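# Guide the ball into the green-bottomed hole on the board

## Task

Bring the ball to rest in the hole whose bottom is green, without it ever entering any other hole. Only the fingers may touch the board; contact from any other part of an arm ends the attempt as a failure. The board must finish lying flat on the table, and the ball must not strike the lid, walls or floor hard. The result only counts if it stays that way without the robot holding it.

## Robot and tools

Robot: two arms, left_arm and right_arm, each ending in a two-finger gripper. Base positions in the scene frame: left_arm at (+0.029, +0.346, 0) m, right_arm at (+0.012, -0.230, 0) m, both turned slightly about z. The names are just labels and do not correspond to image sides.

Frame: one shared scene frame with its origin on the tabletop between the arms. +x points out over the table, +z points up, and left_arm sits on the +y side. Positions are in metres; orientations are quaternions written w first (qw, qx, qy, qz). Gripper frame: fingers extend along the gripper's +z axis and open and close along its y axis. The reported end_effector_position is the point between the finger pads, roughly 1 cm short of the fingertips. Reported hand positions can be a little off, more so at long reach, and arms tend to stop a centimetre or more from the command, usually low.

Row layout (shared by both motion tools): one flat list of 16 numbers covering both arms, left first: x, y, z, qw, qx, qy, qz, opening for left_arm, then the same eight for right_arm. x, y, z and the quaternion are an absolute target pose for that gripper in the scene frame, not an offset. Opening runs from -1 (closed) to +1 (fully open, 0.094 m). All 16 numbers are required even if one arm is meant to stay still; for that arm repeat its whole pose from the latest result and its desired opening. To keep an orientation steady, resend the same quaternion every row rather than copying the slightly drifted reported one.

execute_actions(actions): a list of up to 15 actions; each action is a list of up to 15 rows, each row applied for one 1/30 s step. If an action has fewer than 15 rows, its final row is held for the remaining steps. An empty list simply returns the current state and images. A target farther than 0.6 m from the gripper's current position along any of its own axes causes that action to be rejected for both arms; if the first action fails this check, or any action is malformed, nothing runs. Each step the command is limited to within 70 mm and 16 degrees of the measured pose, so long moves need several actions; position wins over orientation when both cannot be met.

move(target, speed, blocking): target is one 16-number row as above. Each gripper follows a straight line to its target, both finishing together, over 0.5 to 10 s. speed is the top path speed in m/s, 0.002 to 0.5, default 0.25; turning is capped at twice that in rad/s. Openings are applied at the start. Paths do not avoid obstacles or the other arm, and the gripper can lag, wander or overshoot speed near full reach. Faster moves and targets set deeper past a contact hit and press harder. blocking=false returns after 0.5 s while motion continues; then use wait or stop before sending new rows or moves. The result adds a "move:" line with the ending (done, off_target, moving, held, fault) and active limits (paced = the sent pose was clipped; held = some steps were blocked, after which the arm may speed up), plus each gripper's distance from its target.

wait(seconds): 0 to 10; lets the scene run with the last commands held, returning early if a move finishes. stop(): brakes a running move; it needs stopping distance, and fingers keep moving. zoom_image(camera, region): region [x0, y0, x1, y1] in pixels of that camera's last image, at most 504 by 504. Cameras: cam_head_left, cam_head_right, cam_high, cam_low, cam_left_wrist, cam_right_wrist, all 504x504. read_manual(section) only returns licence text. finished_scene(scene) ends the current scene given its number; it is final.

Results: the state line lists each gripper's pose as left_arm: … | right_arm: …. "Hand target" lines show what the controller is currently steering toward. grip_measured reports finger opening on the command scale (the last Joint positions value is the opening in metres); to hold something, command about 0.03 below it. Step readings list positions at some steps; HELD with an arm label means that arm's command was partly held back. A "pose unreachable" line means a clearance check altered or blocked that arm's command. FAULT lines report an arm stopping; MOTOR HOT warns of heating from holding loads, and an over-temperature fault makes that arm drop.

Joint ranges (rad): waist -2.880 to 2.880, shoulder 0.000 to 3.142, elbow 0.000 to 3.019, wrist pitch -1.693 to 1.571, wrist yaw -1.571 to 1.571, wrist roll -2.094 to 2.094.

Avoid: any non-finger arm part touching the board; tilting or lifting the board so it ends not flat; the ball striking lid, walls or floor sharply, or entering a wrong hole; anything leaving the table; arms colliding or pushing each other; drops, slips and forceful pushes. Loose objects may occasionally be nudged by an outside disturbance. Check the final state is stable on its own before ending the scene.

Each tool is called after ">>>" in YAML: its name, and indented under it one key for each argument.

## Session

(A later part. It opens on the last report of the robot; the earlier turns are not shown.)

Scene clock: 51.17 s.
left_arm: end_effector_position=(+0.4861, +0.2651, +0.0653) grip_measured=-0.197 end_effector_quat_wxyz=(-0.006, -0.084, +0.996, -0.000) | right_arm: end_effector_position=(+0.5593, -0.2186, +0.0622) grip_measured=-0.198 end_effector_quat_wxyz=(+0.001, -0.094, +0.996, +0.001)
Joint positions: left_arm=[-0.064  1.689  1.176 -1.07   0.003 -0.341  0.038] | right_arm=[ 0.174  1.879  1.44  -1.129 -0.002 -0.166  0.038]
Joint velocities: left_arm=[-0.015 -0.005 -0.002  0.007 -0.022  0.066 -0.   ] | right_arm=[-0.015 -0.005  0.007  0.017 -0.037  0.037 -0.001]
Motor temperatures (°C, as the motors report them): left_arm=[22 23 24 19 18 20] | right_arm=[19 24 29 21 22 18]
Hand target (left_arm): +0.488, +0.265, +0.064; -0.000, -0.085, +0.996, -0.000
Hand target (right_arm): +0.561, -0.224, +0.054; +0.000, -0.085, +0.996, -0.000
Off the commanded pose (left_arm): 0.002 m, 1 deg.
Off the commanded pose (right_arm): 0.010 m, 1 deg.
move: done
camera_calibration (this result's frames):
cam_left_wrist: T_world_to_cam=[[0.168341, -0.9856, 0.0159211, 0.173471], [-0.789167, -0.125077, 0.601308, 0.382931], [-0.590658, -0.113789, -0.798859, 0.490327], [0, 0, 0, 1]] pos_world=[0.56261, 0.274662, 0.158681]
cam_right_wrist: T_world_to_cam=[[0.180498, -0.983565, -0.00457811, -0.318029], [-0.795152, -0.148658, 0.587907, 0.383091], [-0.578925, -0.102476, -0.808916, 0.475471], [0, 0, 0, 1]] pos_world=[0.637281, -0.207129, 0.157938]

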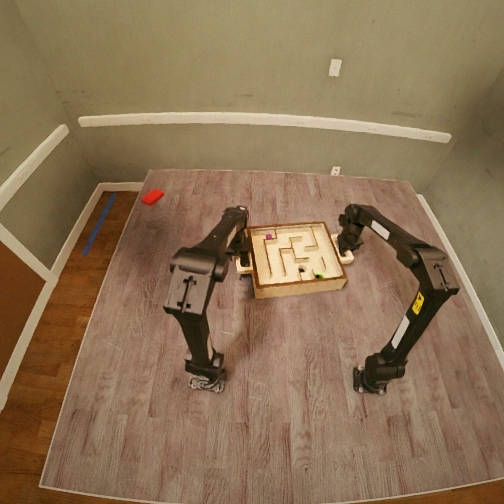

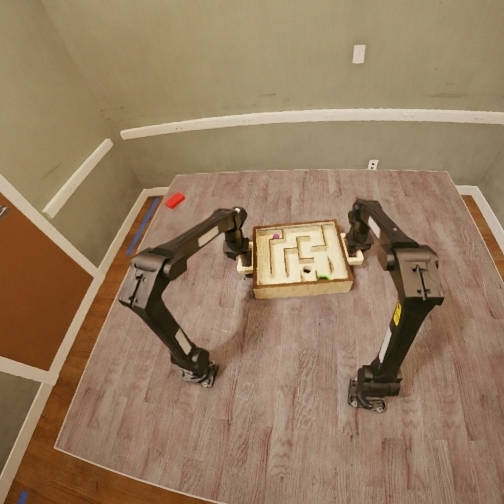

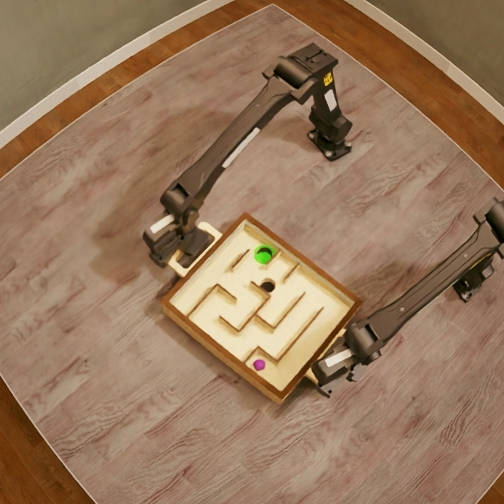

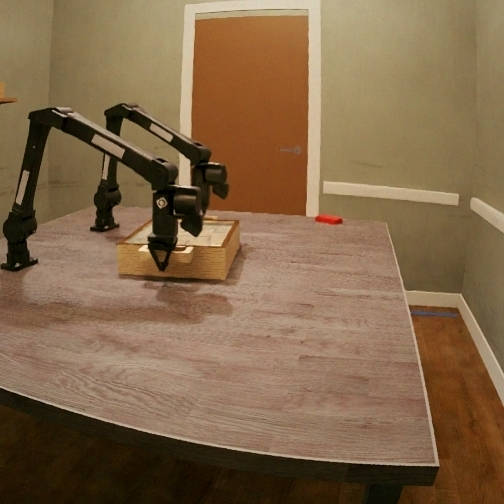

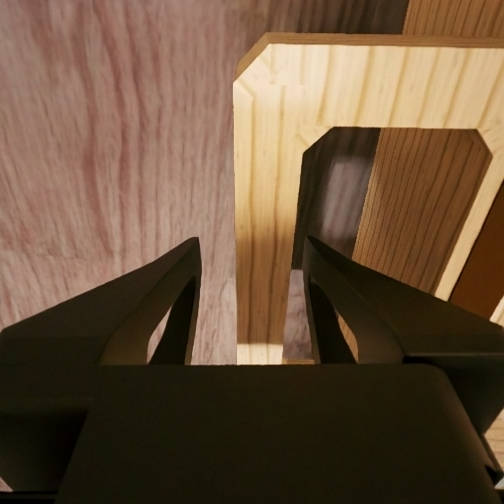

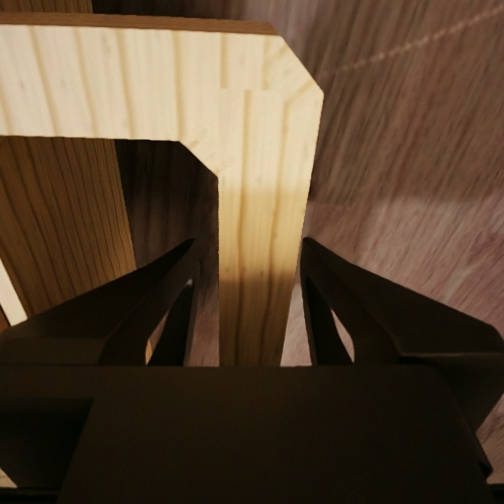

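>>> move:
  target: [0.488,0.26,0.082,0,-0.085,0.996,0,-0.2,0.562,-0.225,0.082,0,-0.085,0.996,0,-0.2]
  speed: 0.03

>>> move:
  target: [0.488,0.26,0.078,0,-0.085,0.996,0,-0.8,0.562,-0.223,0.078,0,-0.085,0.996,0,-0.8]
  speed: 0.03

Scene clock: 56.40 s.
left_arm: end_effector_position=(+0.4826, +0.2658, +0.0674) grip_measured=-0.197 end_effector_quat_wxyz=(-0.012, -0.087, +0.996, +0.001) | right_arm: end_effector_position=(+0.5505, -0.2200, +0.0623) grip_measured=-0.198 end_effector_quat_wxyz=(-0.017, -0.092, +0.996, +0.002)
Joint positions: left_arm=[-0.064  1.685  1.176 -1.086  0.003 -0.346  0.038] | right_arm=[ 0.172  1.879  1.44  -1.165 -0.002 -0.166  0.038]
Joint velocities: left_arm=[-0.005 -0.005 -0.012  0.002 -0.037 -0.081 -0.   ] | right_arm=[-0.005  0.015 -0.012 -0.007 -0.022 -0.066  0.001]
Motor temperatures (°C, as the motors report them): left_arm=[22 23 24 19 18 20] | right_arm=[19 24 29 21 22 18]
Hand target (left_arm): +0.488, +0.260, +0.082; +0.000, -0.085, +0.996, +0.000
Hand target (right_arm): +0.561, -0.225, +0.082; +0.000, -0.085, +0.996, -0.000
Off the commanded pose (left_arm): 0.017 m, 1 deg.
Off the commanded pose (right_arm): 0.023 m, 2 deg.
move: off_target (left_arm, right_arm)
camera_calibration (this result's frames):
cam_left_wrist: T_world_to_cam=[[0.173369, -0.984787, 0.0117454, 0.172326], [-0.781975, -0.130395, 0.609518, 0.376398], [-0.598714, -0.114856, -0.792685, 0.493765], [0, 0, 0, 1]] pos_world=[0.560082, 0.275497, 0.159954]
cam_right_wrist: T_world_to_cam=[[0.177976, -0.983981, -0.0103357, -0.316173], [-0.773669, -0.146411, 0.616442, 0.362617], [-0.60808, -0.101715, -0.787333, 0.485176], [0, 0, 0, 1]] pos_world=[0.631842, -0.208668, 0.155195]

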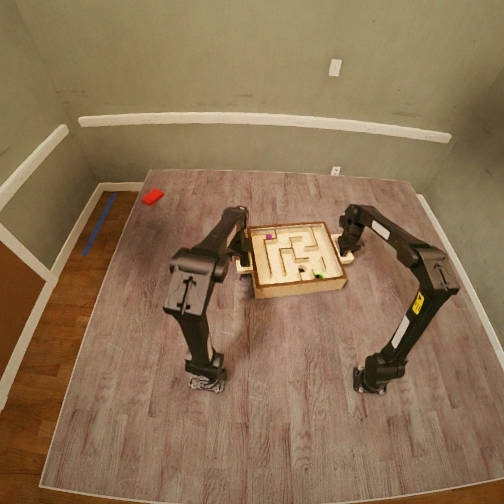

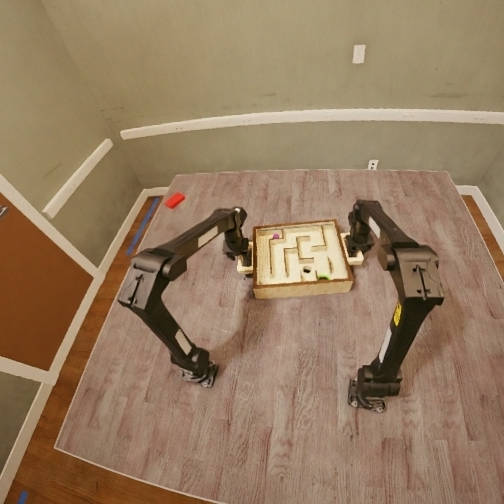

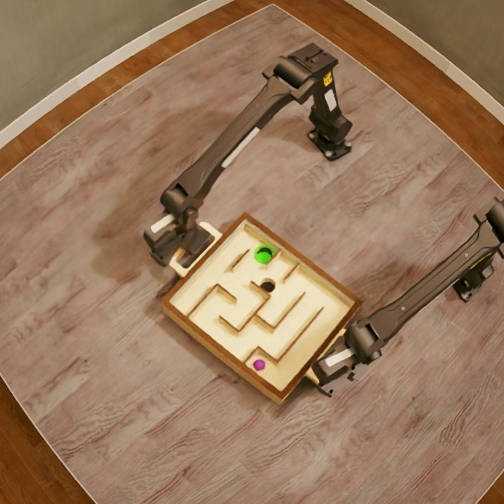

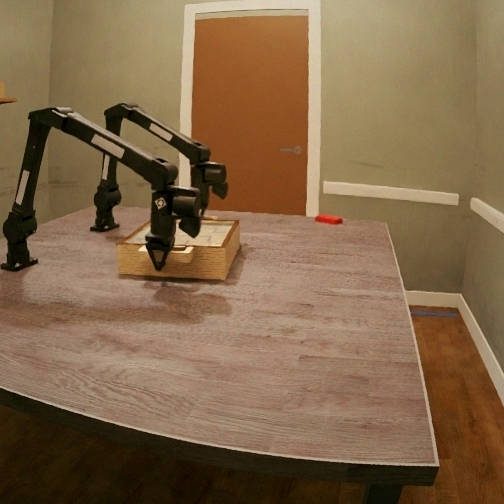

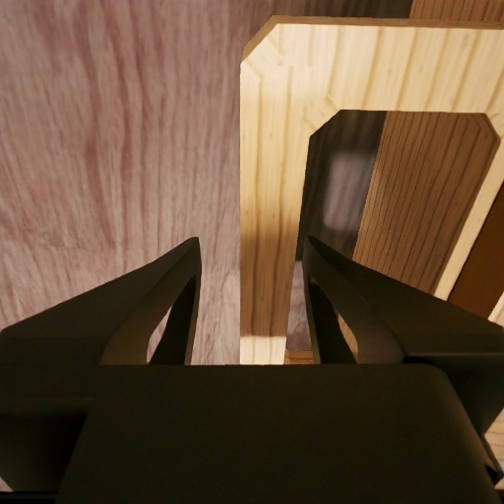

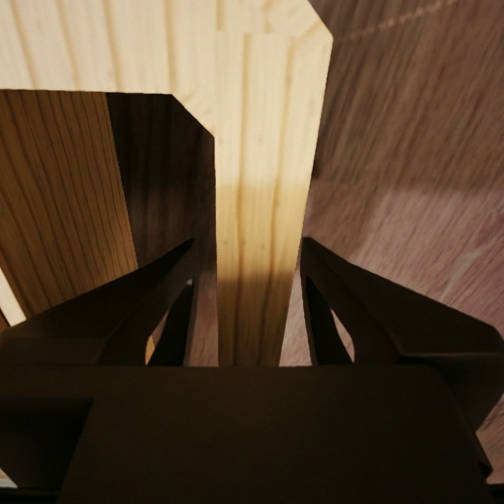

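Scene clock: 57.30 s.
left_arm: end_effector_position=(+0.4818, +0.2623, +0.0672) grip_measured=-0.686 end_effector_quat_wxyz=(-0.012, -0.082, +0.997, -0.003) | right_arm: end_effector_position=(+0.5508, -0.2188, +0.0623) grip_measured=-0.694 end_effector_quat_wxyz=(-0.016, -0.075, +0.997, +0.005)
Joint positions: left_arm=[-0.068  1.684  1.175 -1.085  0.011 -0.341  0.015] | right_arm=[ 0.172  1.879  1.44  -1.164 -0.008 -0.131  0.014]
Joint velocities: left_arm=[-0.015 -0.005  0.002  0.007 -0.051 -0.051  0.001] | right_arm=[-0.015 -0.015  0.002 -0.002  0.007  0.022  0.001]
Motor temperatures (°C, as the motors report them): left_arm=[22 23 24 19 18 20] | right_arm=[19 24 29 21 22 18]
Hand target (left_arm): +0.488, +0.260, +0.078; -0.000, -0.085, +0.996, -0.000
Hand target (right_arm): +0.561, -0.223, +0.078; +0.000, -0.085, +0.996, -0.000
Off the commanded pose (left_arm): 0.013 m, 2 deg.
Off the commanded pose (right_arm): 0.020 m, 2 deg.
move: off_target (left_arm, right_arm)
camera_calibration (this result's frames):
cam_left_wrist: T_world_to_cam=[[0.163802, -0.986292, 0.0199005, 0.173517], [-0.782531, -0.117626, 0.611399, 0.372231], [-0.600677, -0.115721, -0.791072, 0.493785], [0, 0, 0, 1]] pos_world=[0.559466, 0.272064, 0.159585]
cam_right_wrist: T_world_to_cam=[[0.143941, -0.989478, -0.0146508, -0.297246], [-0.779088, -0.122439, 0.614841, 0.3714], [-0.610166, -0.0770868, -0.788515, 0.492117], [0, 0, 0, 1]] pos_world=[0.632412, -0.210709, 0.155335]

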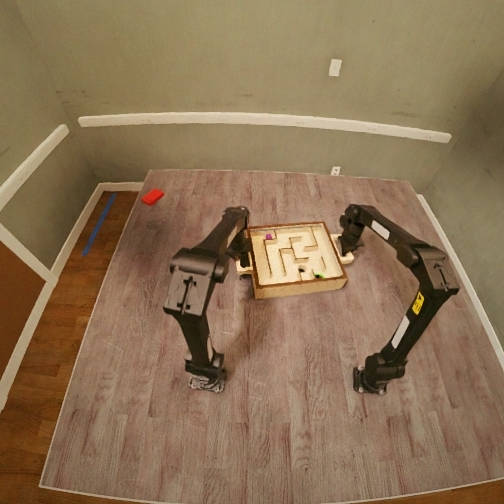

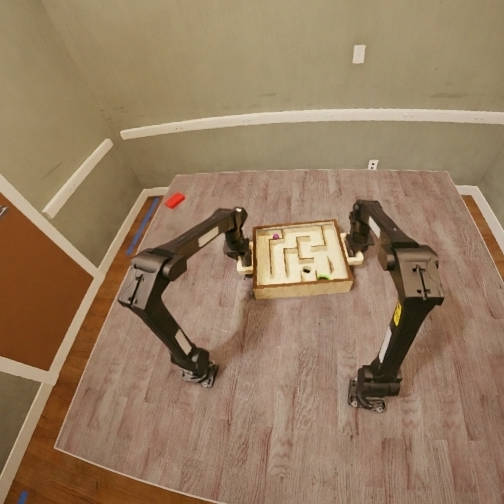

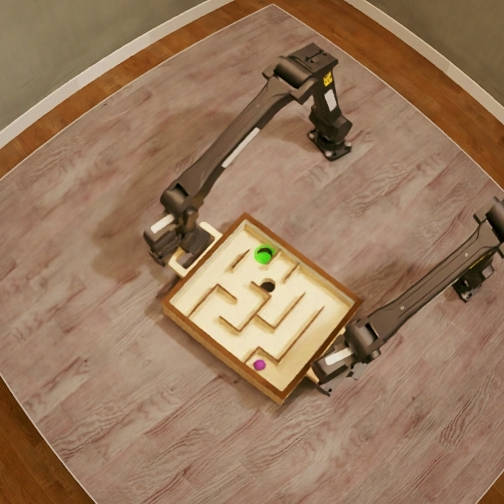

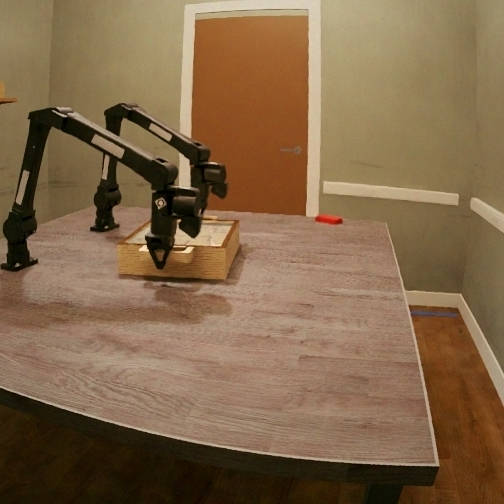

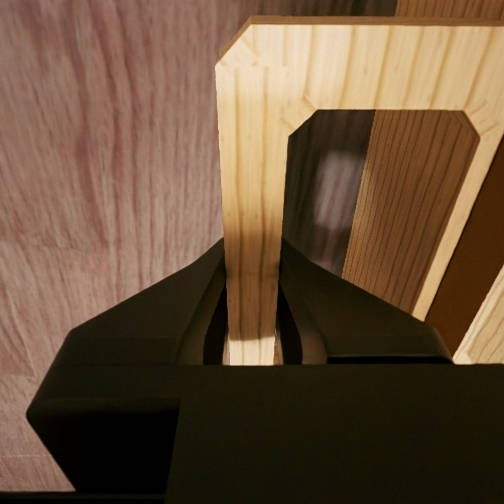

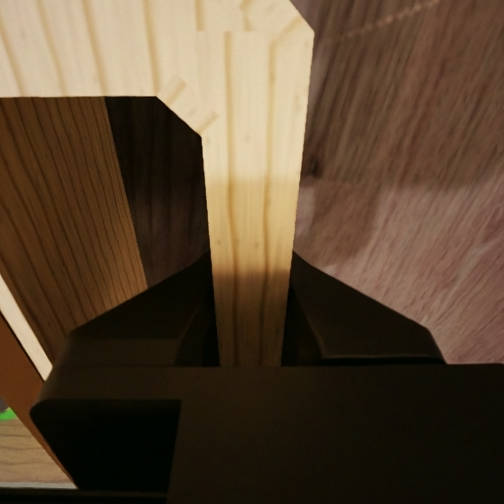

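>>> move:
  target: [0.495,0.26,0.135,0.04,-0.08,0.996,0,-0.8,0.565,-0.222,0.135,0.04,-0.08,0.996,0,-0.8]
  speed: 0.04

>>> zoom_image:
  camera: "cam_high"
  region: [150,190,370,410]

Scene clock: 90.00 s.
left_arm: end_effector_position=(+0.4731, +0.2625, +0.0843) grip_measured=-0.686 end_effector_quat_wxyz=(-0.013, -0.083, +0.996, +0.004) | right_arm: end_effector_position=(+0.5457, -0.2182, +0.0741) grip_measured=-0.695 end_effector_quat_wxyz=(-0.018, -0.076, +0.997, +0.007)
Joint positions: left_arm=[-0.076  1.645  1.175 -1.128 -0.002 -0.352  0.015] | right_arm=[ 0.172  1.857  1.44  -1.19  -0.012 -0.133  0.014]
Joint velocities: left_arm=[-0.005 -0.015 -0.007 -0.007  0.037 -0.081 -0.001] | right_arm=[ 0.015 -0.005 -0.012 -0.032 -0.007  0.007 -0.001]
Motor temperatures (°C, as the motors report them): left_arm=[22 23 25 19 18 20] | right_arm=[19 24 30 21 22 18]
Hand target (left_arm): +0.494, +0.260, +0.134; +0.040, -0.080, +0.996, -0.000
Hand target (right_arm): +0.561, -0.222, +0.134; +0.040, -0.080, +0.996, -0.000
Off the commanded pose (left_arm): 0.055 m, 6 deg.
Off the commanded pose (right_arm): 0.064 m, 7 deg.
move: off_target (left_arm, right_arm)
camera_calibration (this result's frames):
cam_left_wrist: T_world_to_cam=[[0.166517, -0.986021, 0.00587276, 0.174565], [-0.780866, -0.128229, 0.611397, 0.356961], [-0.602097, -0.106394, -0.791302, 0.500395], [0, 0, 0, 1]] pos_world=[0.550957, 0.271136, 0.176693]
cam_right_wrist: T_world_to_cam=[[0.14598, -0.98909, -0.0197427, -0.296314], [-0.77643, -0.126915, 0.617291, 0.357649], [-0.613063, -0.0747836, -0.786487, 0.500325], [0, 0, 0, 1]] pos_world=[0.627676, -0.210274, 0.166876]

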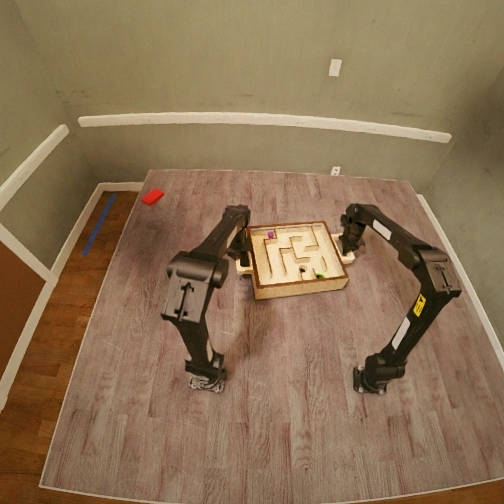

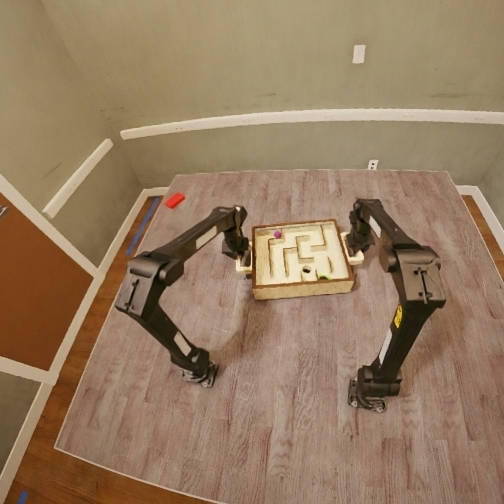

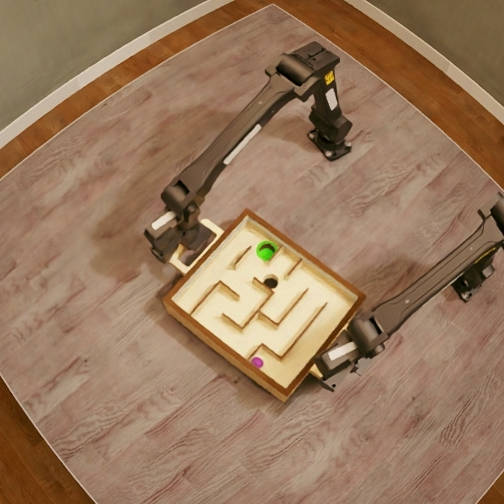

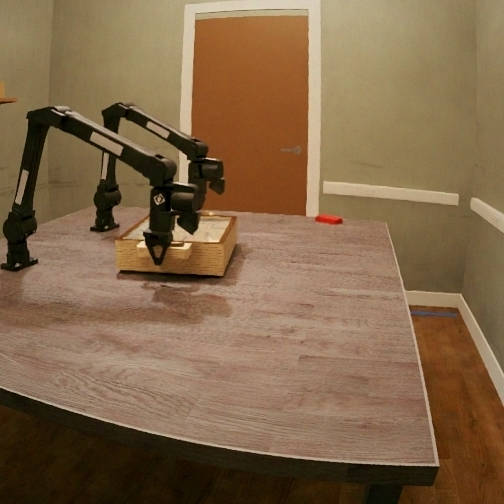

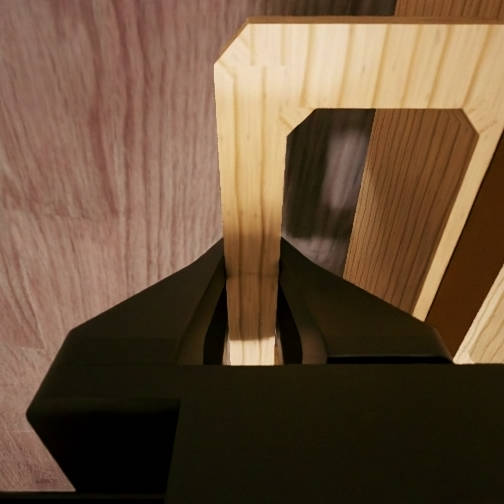

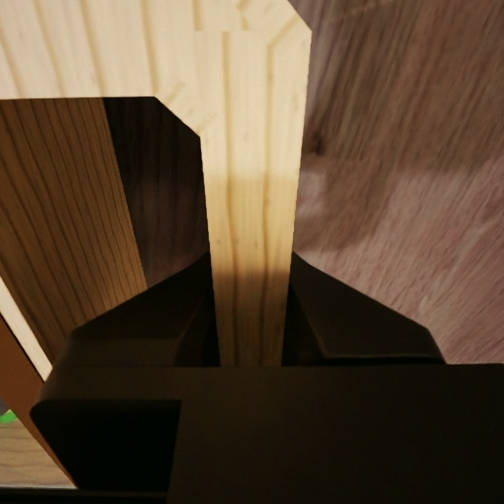

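Region (150, 190, 370, 410) of cam_high's 504x504 image, scaled by 2.291, with more detail than that image has.

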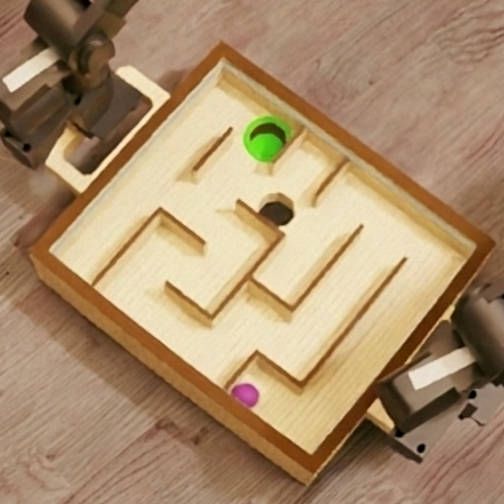

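>>> move:
  target: [0.495,0.26,0.14,0.04,-0.08,0.996,0,-0.8,0.565,-0.222,0.14,0.04,-0.08,0.996,0,-0.8]
  speed: 0.03

Scene clock: 95.07 s.
left_arm: end_effector_position=(+0.4635, +0.2628, +0.0822) grip_measured=-0.686 end_effector_quat_wxyz=(-0.023, -0.084, +0.996, +0.006) | right_arm: end_effector_position=(+0.5368, -0.2176, +0.0703) grip_measured=-0.696 end_effector_quat_wxyz=(-0.028, -0.077, +0.997, +0.009)
Joint positions: left_arm=[-0.079  1.637  1.158 -1.138  0.001 -0.355  0.015] | right_arm=[ 0.173  1.852  1.421 -1.196 -0.014 -0.134  0.014]
Joint velocities: left_arm=[-0.015 -0.005  0.007  0.002 -0.022 -0.066  0.   ] | right_arm=[-0.005 -0.005 -0.012 -0.007  0.095 -0.066 -0.   ]
Motor temperatures (°C, as the motors report them): left_arm=[22 23 26 19 18 20] | right_arm=[19 25 31 21 22 18]
Hand target (left_arm): +0.492, +0.261, +0.139; +0.040, -0.080, +0.996, -0.000
Hand target (right_arm): +0.559, -0.222, +0.138; +0.040, -0.080, +0.996, -0.000
Off the commanded pose (left_arm): 0.066 m, 7 deg.
Off the commanded pose (right_arm): 0.075 m, 8 deg; position clipped at the last step of the last action.
move: off_target (left_arm, right_arm); limits=paced
camera_calibration (this result's frames):
cam_left_wrist: T_world_to_cam=[[0.167419, -0.985885, 0.00117555, 0.17647], [-0.768675, -0.129787, 0.626334, 0.344345], [-0.61734, -0.105764, -0.779554, 0.498891], [0, 0, 0, 1]] pos_world=[0.54313, 0.271435, 0.173031]
cam_right_wrist: T_world_to_cam=[[0.146579, -0.988903, -0.0242006, -0.294511], [-0.76364, -0.128673, 0.63269, 0.344831], [-0.628783, -0.0742584, -0.774027, 0.499576], [0, 0, 0, 1]] pos_world=[0.620621, -0.209774, 0.161386]

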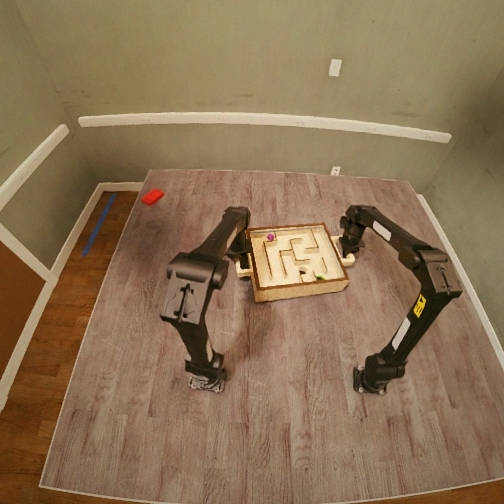

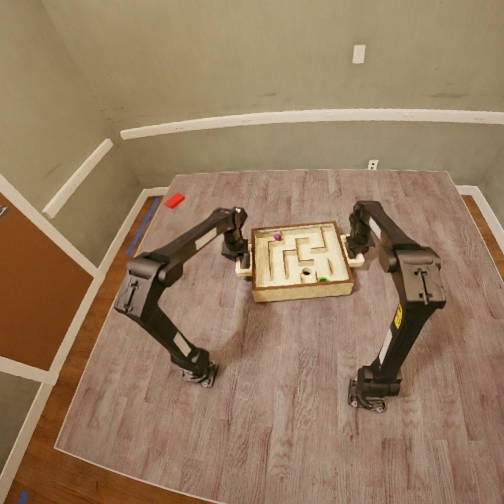

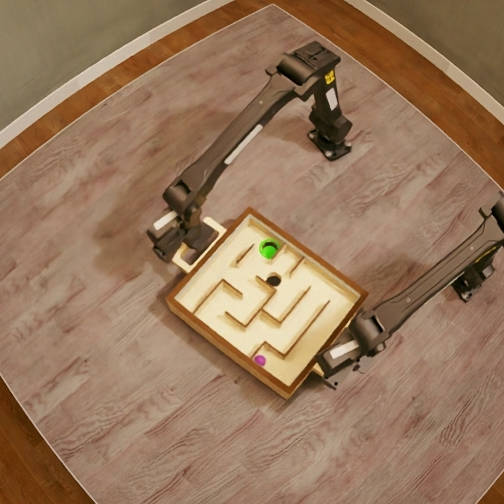

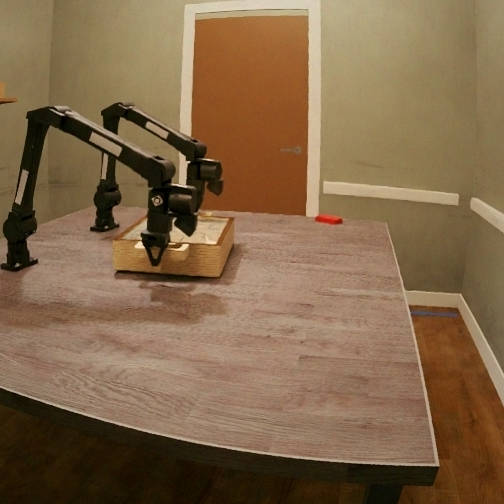

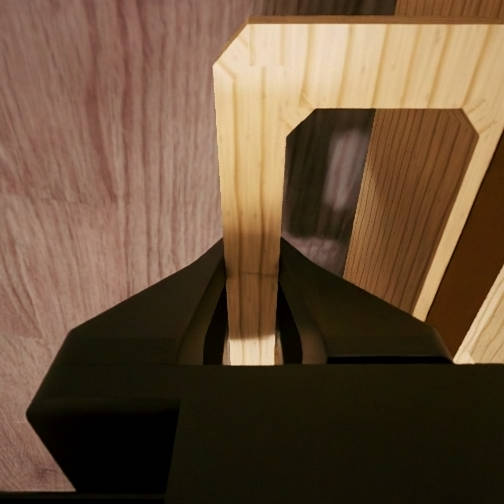

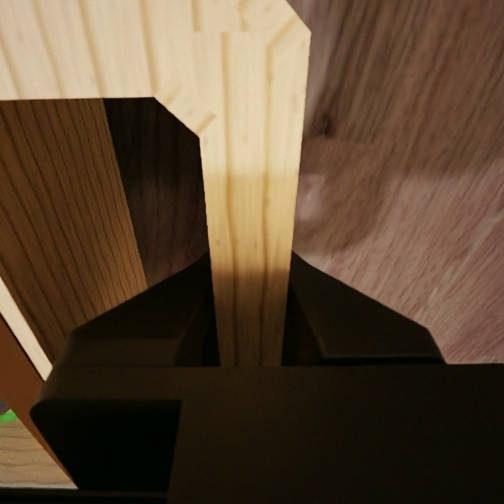

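>>> move:
  target: [0.482,0.262,0.145,0.0,-0.08,0.996,0,-0.8,0.555,-0.22,0.135,0.0,-0.08,0.996,0,-0.8]
  speed: 0.04

Scene clock: 100.70 s.
left_arm: end_effector_position=(+0.4534, +0.2623, +0.0909) grip_measured=-0.686 end_effector_quat_wxyz=(-0.056, -0.084, +0.995, +0.008) | right_arm: end_effector_position=(+0.5238, -0.2181, +0.0759) grip_measured=-0.696 end_effector_quat_wxyz=(-0.059, -0.077, +0.995, +0.009)
Joint positions: left_arm=[-0.079  1.643  1.187 -1.227  0.015 -0.354  0.015] | right_arm=[ 0.173  1.853  1.434 -1.272 -0.012 -0.134  0.014]
Joint velocities: left_arm=[-0.015  0.015 -0.007  0.002  0.051  0.037 -0.   ] | right_arm=[ 0.005 -0.005 -0.007 -0.012 -0.066 -0.066  0.   ]
Motor temperatures (°C, as the motors report them): left_arm=[22 23 26 19 19 20] | right_arm=[19 25 31 21 22 18]
Hand target (left_arm): +0.480, +0.262, +0.144; +0.000, -0.080, +0.997, +0.000
Hand target (right_arm): +0.549, -0.220, +0.135; +0.000, -0.080, +0.997, -0.000
Off the commanded pose (left_arm): 0.061 m, 7 deg.
Off the commanded pose (right_arm): 0.067 m, 7 deg.
move: off_target (left_arm, right_arm)
camera_calibration (this result's frames):
cam_left_wrist: T_world_to_cam=[[0.167492, -0.985835, -0.00875422, 0.178509], [-0.724956, -0.129177, 0.676574, 0.306566], [-0.668121, -0.106974, -0.736322, 0.518803], [0, 0, 0, 1]] pos_world=[0.538971, 0.27108, 0.176154]
cam_right_wrist: T_world_to_cam=[[0.146206, -0.988802, -0.02992, -0.292277], [-0.722192, -0.127356, 0.679867, 0.306302], [-0.676064, -0.0777923, -0.732725, 0.516511], [0, 0, 0, 1]] pos_world=[0.613137, -0.209814, 0.161471]

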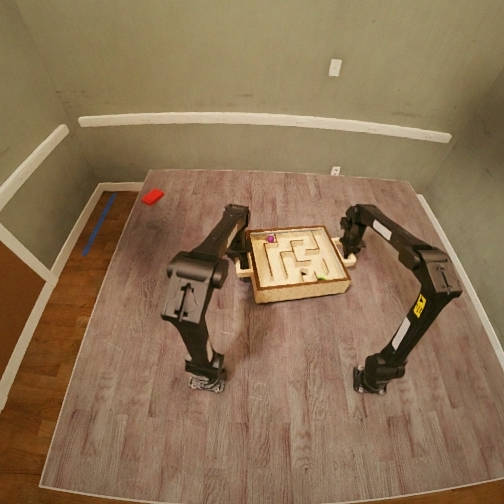

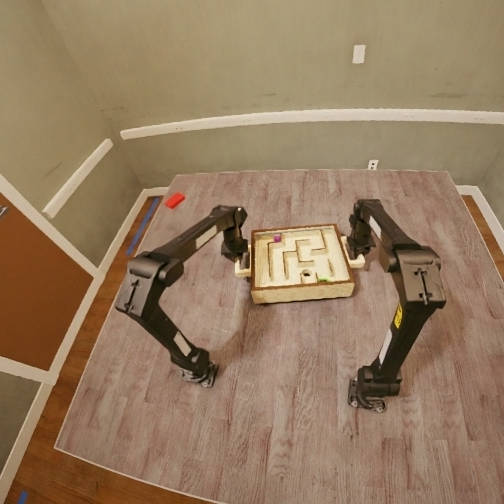

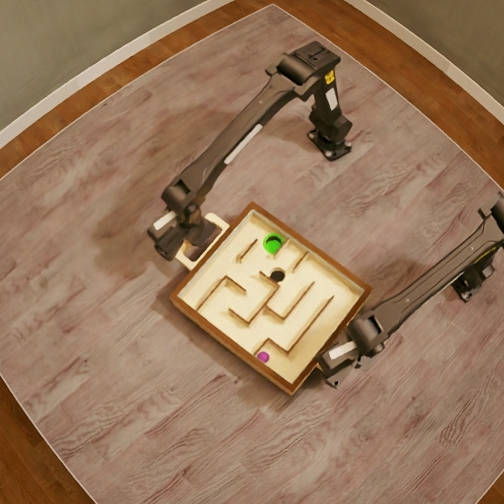

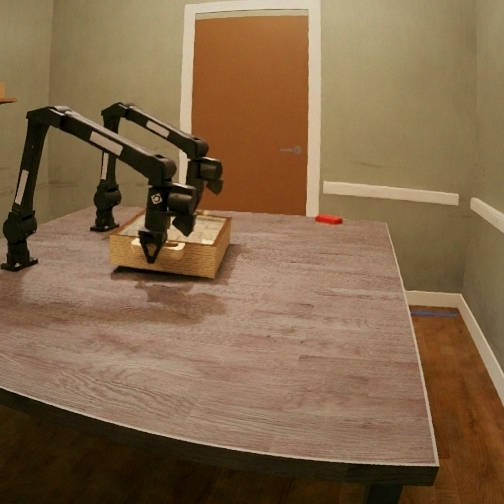

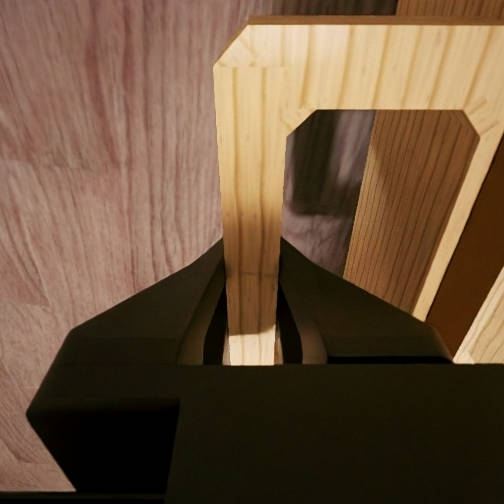

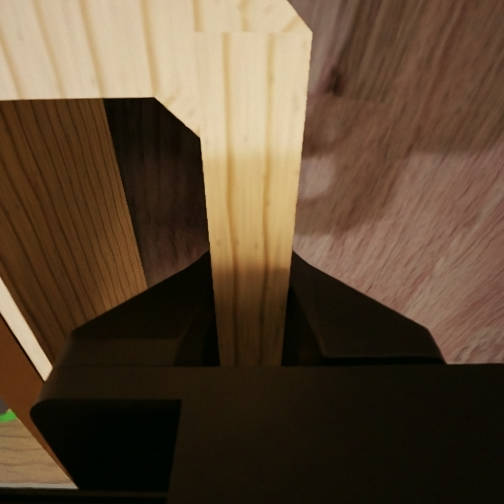

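>>> move:
  target: [0.45,0.262,0.11,0.0,-0.08,0.996,0,-0.8,0.52,-0.218,0.105,0.0,-0.08,0.996,0,-0.8]
  speed: 0.03

>>> move:
  target: [0.39,0.262,0.125,0.01,-0.08,0.996,0,-0.8,0.46,-0.218,0.12,0.01,-0.08,0.996,0,-0.8]
  speed: 0.03

Scene clock: 113.67 s.
left_arm: end_effector_position=(+0.4378, +0.2632, +0.0793) grip_measured=-0.686 end_effector_quat_wxyz=(-0.043, -0.082, +0.996, +0.004) | right_arm: end_effector_position=(+0.5091, -0.2171, +0.0675) grip_measured=-0.696 end_effector_quat_wxyz=(-0.043, -0.076, +0.996, +0.008)
Joint positions: left_arm=[-0.083  1.604  1.105 -1.157  0.016 -0.355  0.015] | right_arm=[ 0.176  1.808  1.346 -1.195 -0.012 -0.129  0.014]
Joint velocities: left_arm=[ 0.015 -0.024  0.007 -0.012 -0.051  0.022 -0.   ] | right_arm=[ 0.015 -0.005  0.017  0.017  0.007  0.007 -0.   ]
Motor temperatures (°C, as the motors report them): left_arm=[22 23 27 19 19 20] | right_arm=[19 25 32 21 22 18]
Hand target (left_arm): +0.449, +0.262, +0.109; -0.000, -0.080, +0.997, -0.000
Hand target (right_arm): +0.519, -0.218, +0.104; -0.000, -0.081, +0.997, +0.000
Off the commanded pose (left_arm): 0.033 m, 5 deg.
Off the commanded pose (right_arm): 0.039 m, 5 deg.
move: off_target (left_arm, right_arm)
camera_calibration (this result's frames):
cam_left_wrist: T_world_to_cam=[[0.164746, -0.986333, 0.00248637, 0.182275], [-0.743082, -0.122457, 0.657901, 0.310879], [-0.648605, -0.110234, -0.753101, 0.493609], [0, 0, 0, 1]] pos_world=[0.521136, 0.272266, 0.166757]
cam_right_wrist: T_world_to_cam=[[0.144141, -0.989236, -0.0252157, -0.288736], [-0.744944, -0.125248, 0.655265, 0.315226], [-0.65137, -0.075666, -0.754978, 0.48995], [0, 0, 0, 1]] pos_world=[0.595583, -0.209074, 0.156065]

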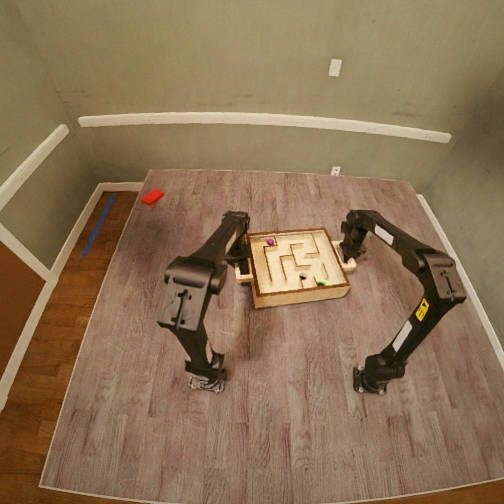

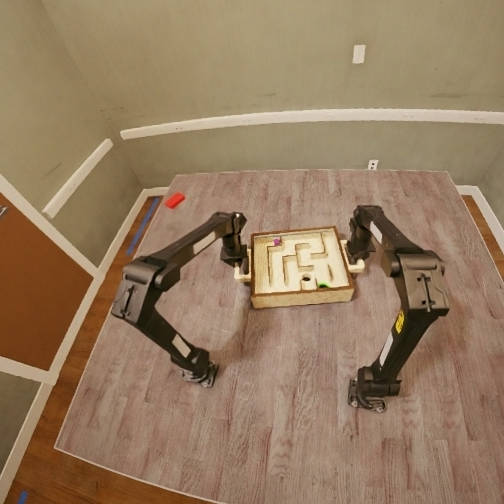

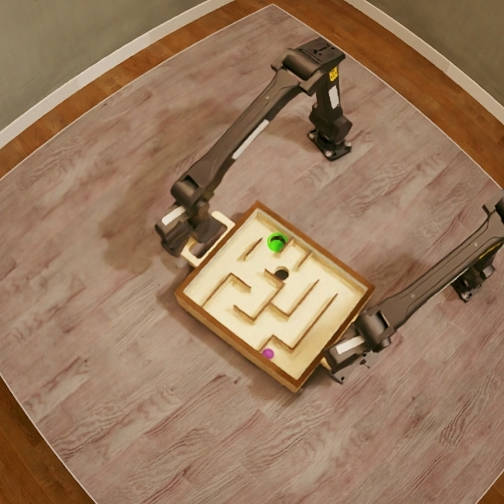

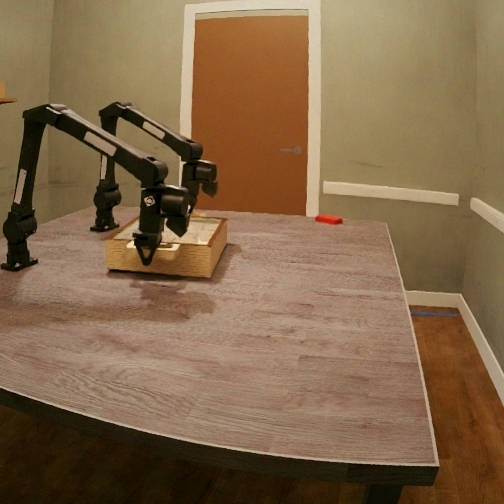

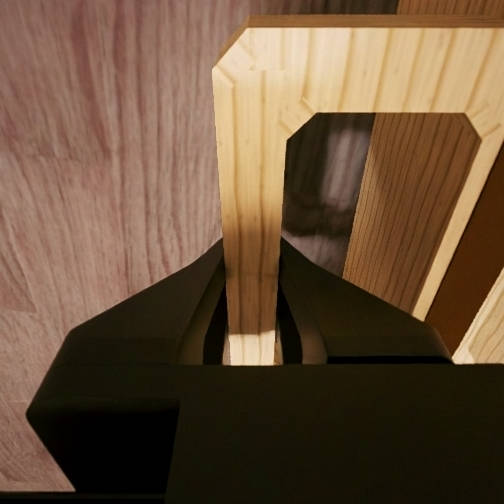

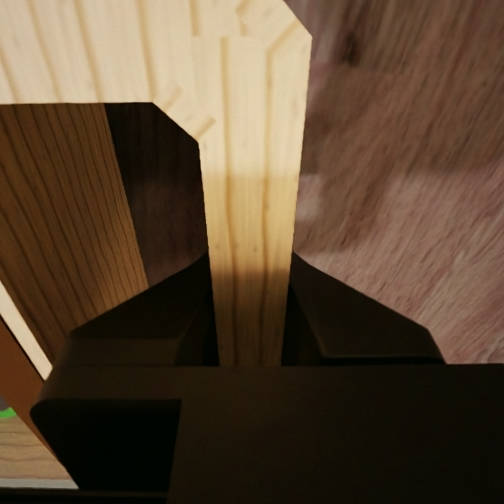

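Scene clock: 116.37 s.
left_arm: end_effector_position=(+0.3803, +0.2622, +0.0955) grip_measured=-0.686 end_effector_quat_wxyz=(-0.028, -0.077, +0.997, +0.002) | right_arm: end_effector_position=(+0.4474, -0.2180, +0.0844) grip_measured=-0.697 end_effector_quat_wxyz=(-0.036, -0.071, +0.997, +0.008)
Joint positions: left_arm=[-0.117  1.425  0.952 -1.152  0.013 -0.38   0.015] | right_arm=[ 0.177  1.634  1.16  -1.168 -0.012 -0.118  0.014]
Joint velocities: left_arm=[-0.005  0.015  0.002  0.007  0.022 -0.051  0.   ] | right_arm=[-0.005 -0.005 -0.002  0.002 -0.007  0.081  0.001]
Motor temperatures (°C, as the motors report them): left_arm=[22 23 27 19 19 20] | right_arm=[19 25 32 21 22 18]
Hand target (left_arm): +0.390, +0.262, +0.124; +0.010, -0.080, +0.997, -0.000
Hand target (right_arm): +0.458, -0.218, +0.119; +0.010, -0.081, +0.997, -0.000
Off the commanded pose (left_arm): 0.031 m, 4 deg.
Off the commanded pose (right_arm): 0.038 m, 5 deg.
move: off_target (left_arm, right_arm)
camera_calibration (this result's frames):
cam_left_wrist: T_world_to_cam=[[0.154093, -0.988022, 0.00822131, 0.194716], [-0.76415, -0.113895, 0.634904, 0.265294], [-0.626362, -0.104117, -0.772548, 0.46024], [0, 0, 0, 1]] pos_world=[0.460997, 0.270518, 0.185521]
cam_right_wrist: T_world_to_cam=[[0.135428, -0.990517, -0.0231241, -0.276857], [-0.755402, -0.118328, 0.644489, 0.265126], [-0.641114, -0.0698137, -0.764264, 0.459885], [0, 0, 0, 1]] pos_world=[0.532609, -0.210754, 0.174201]

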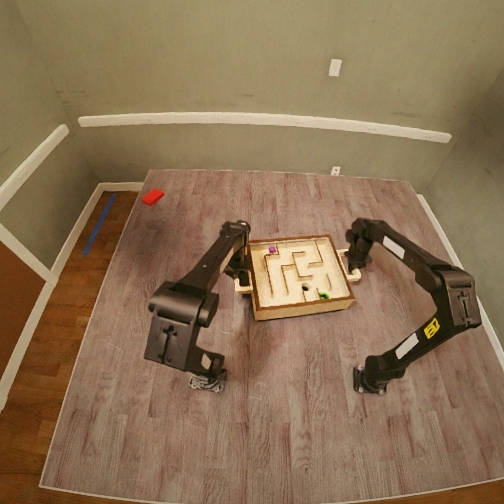

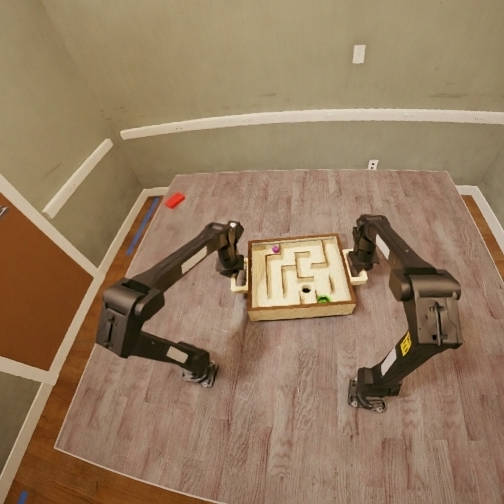

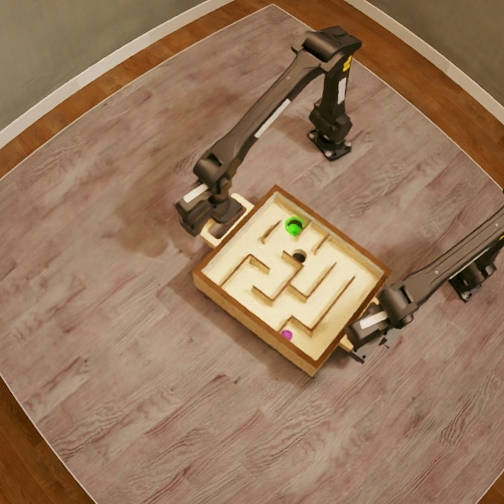

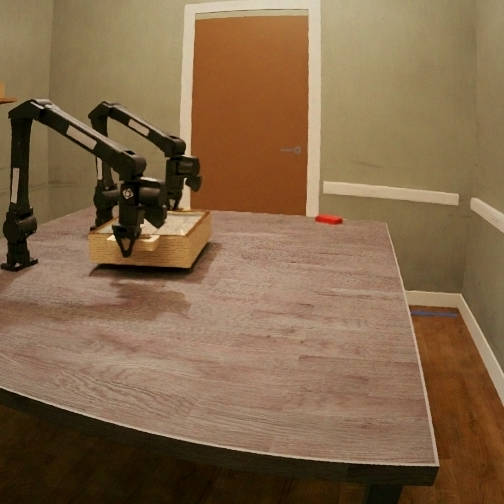

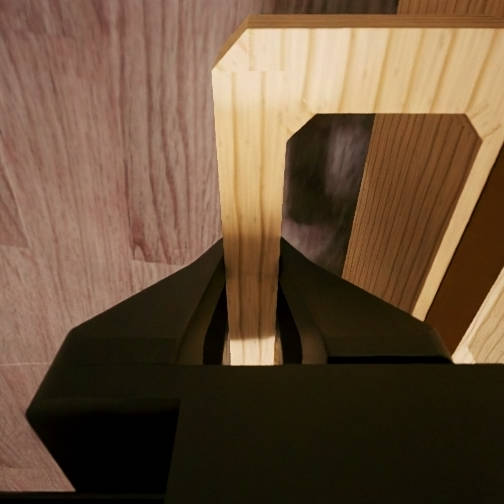

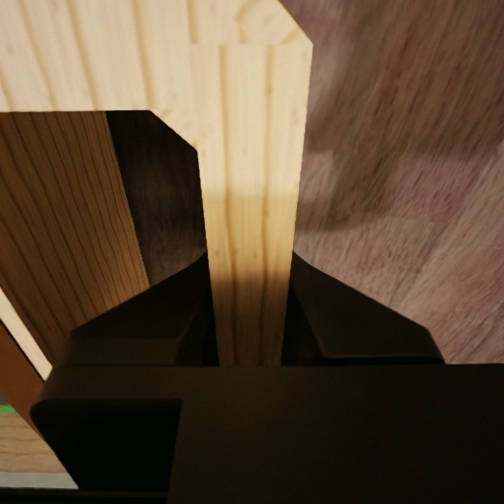

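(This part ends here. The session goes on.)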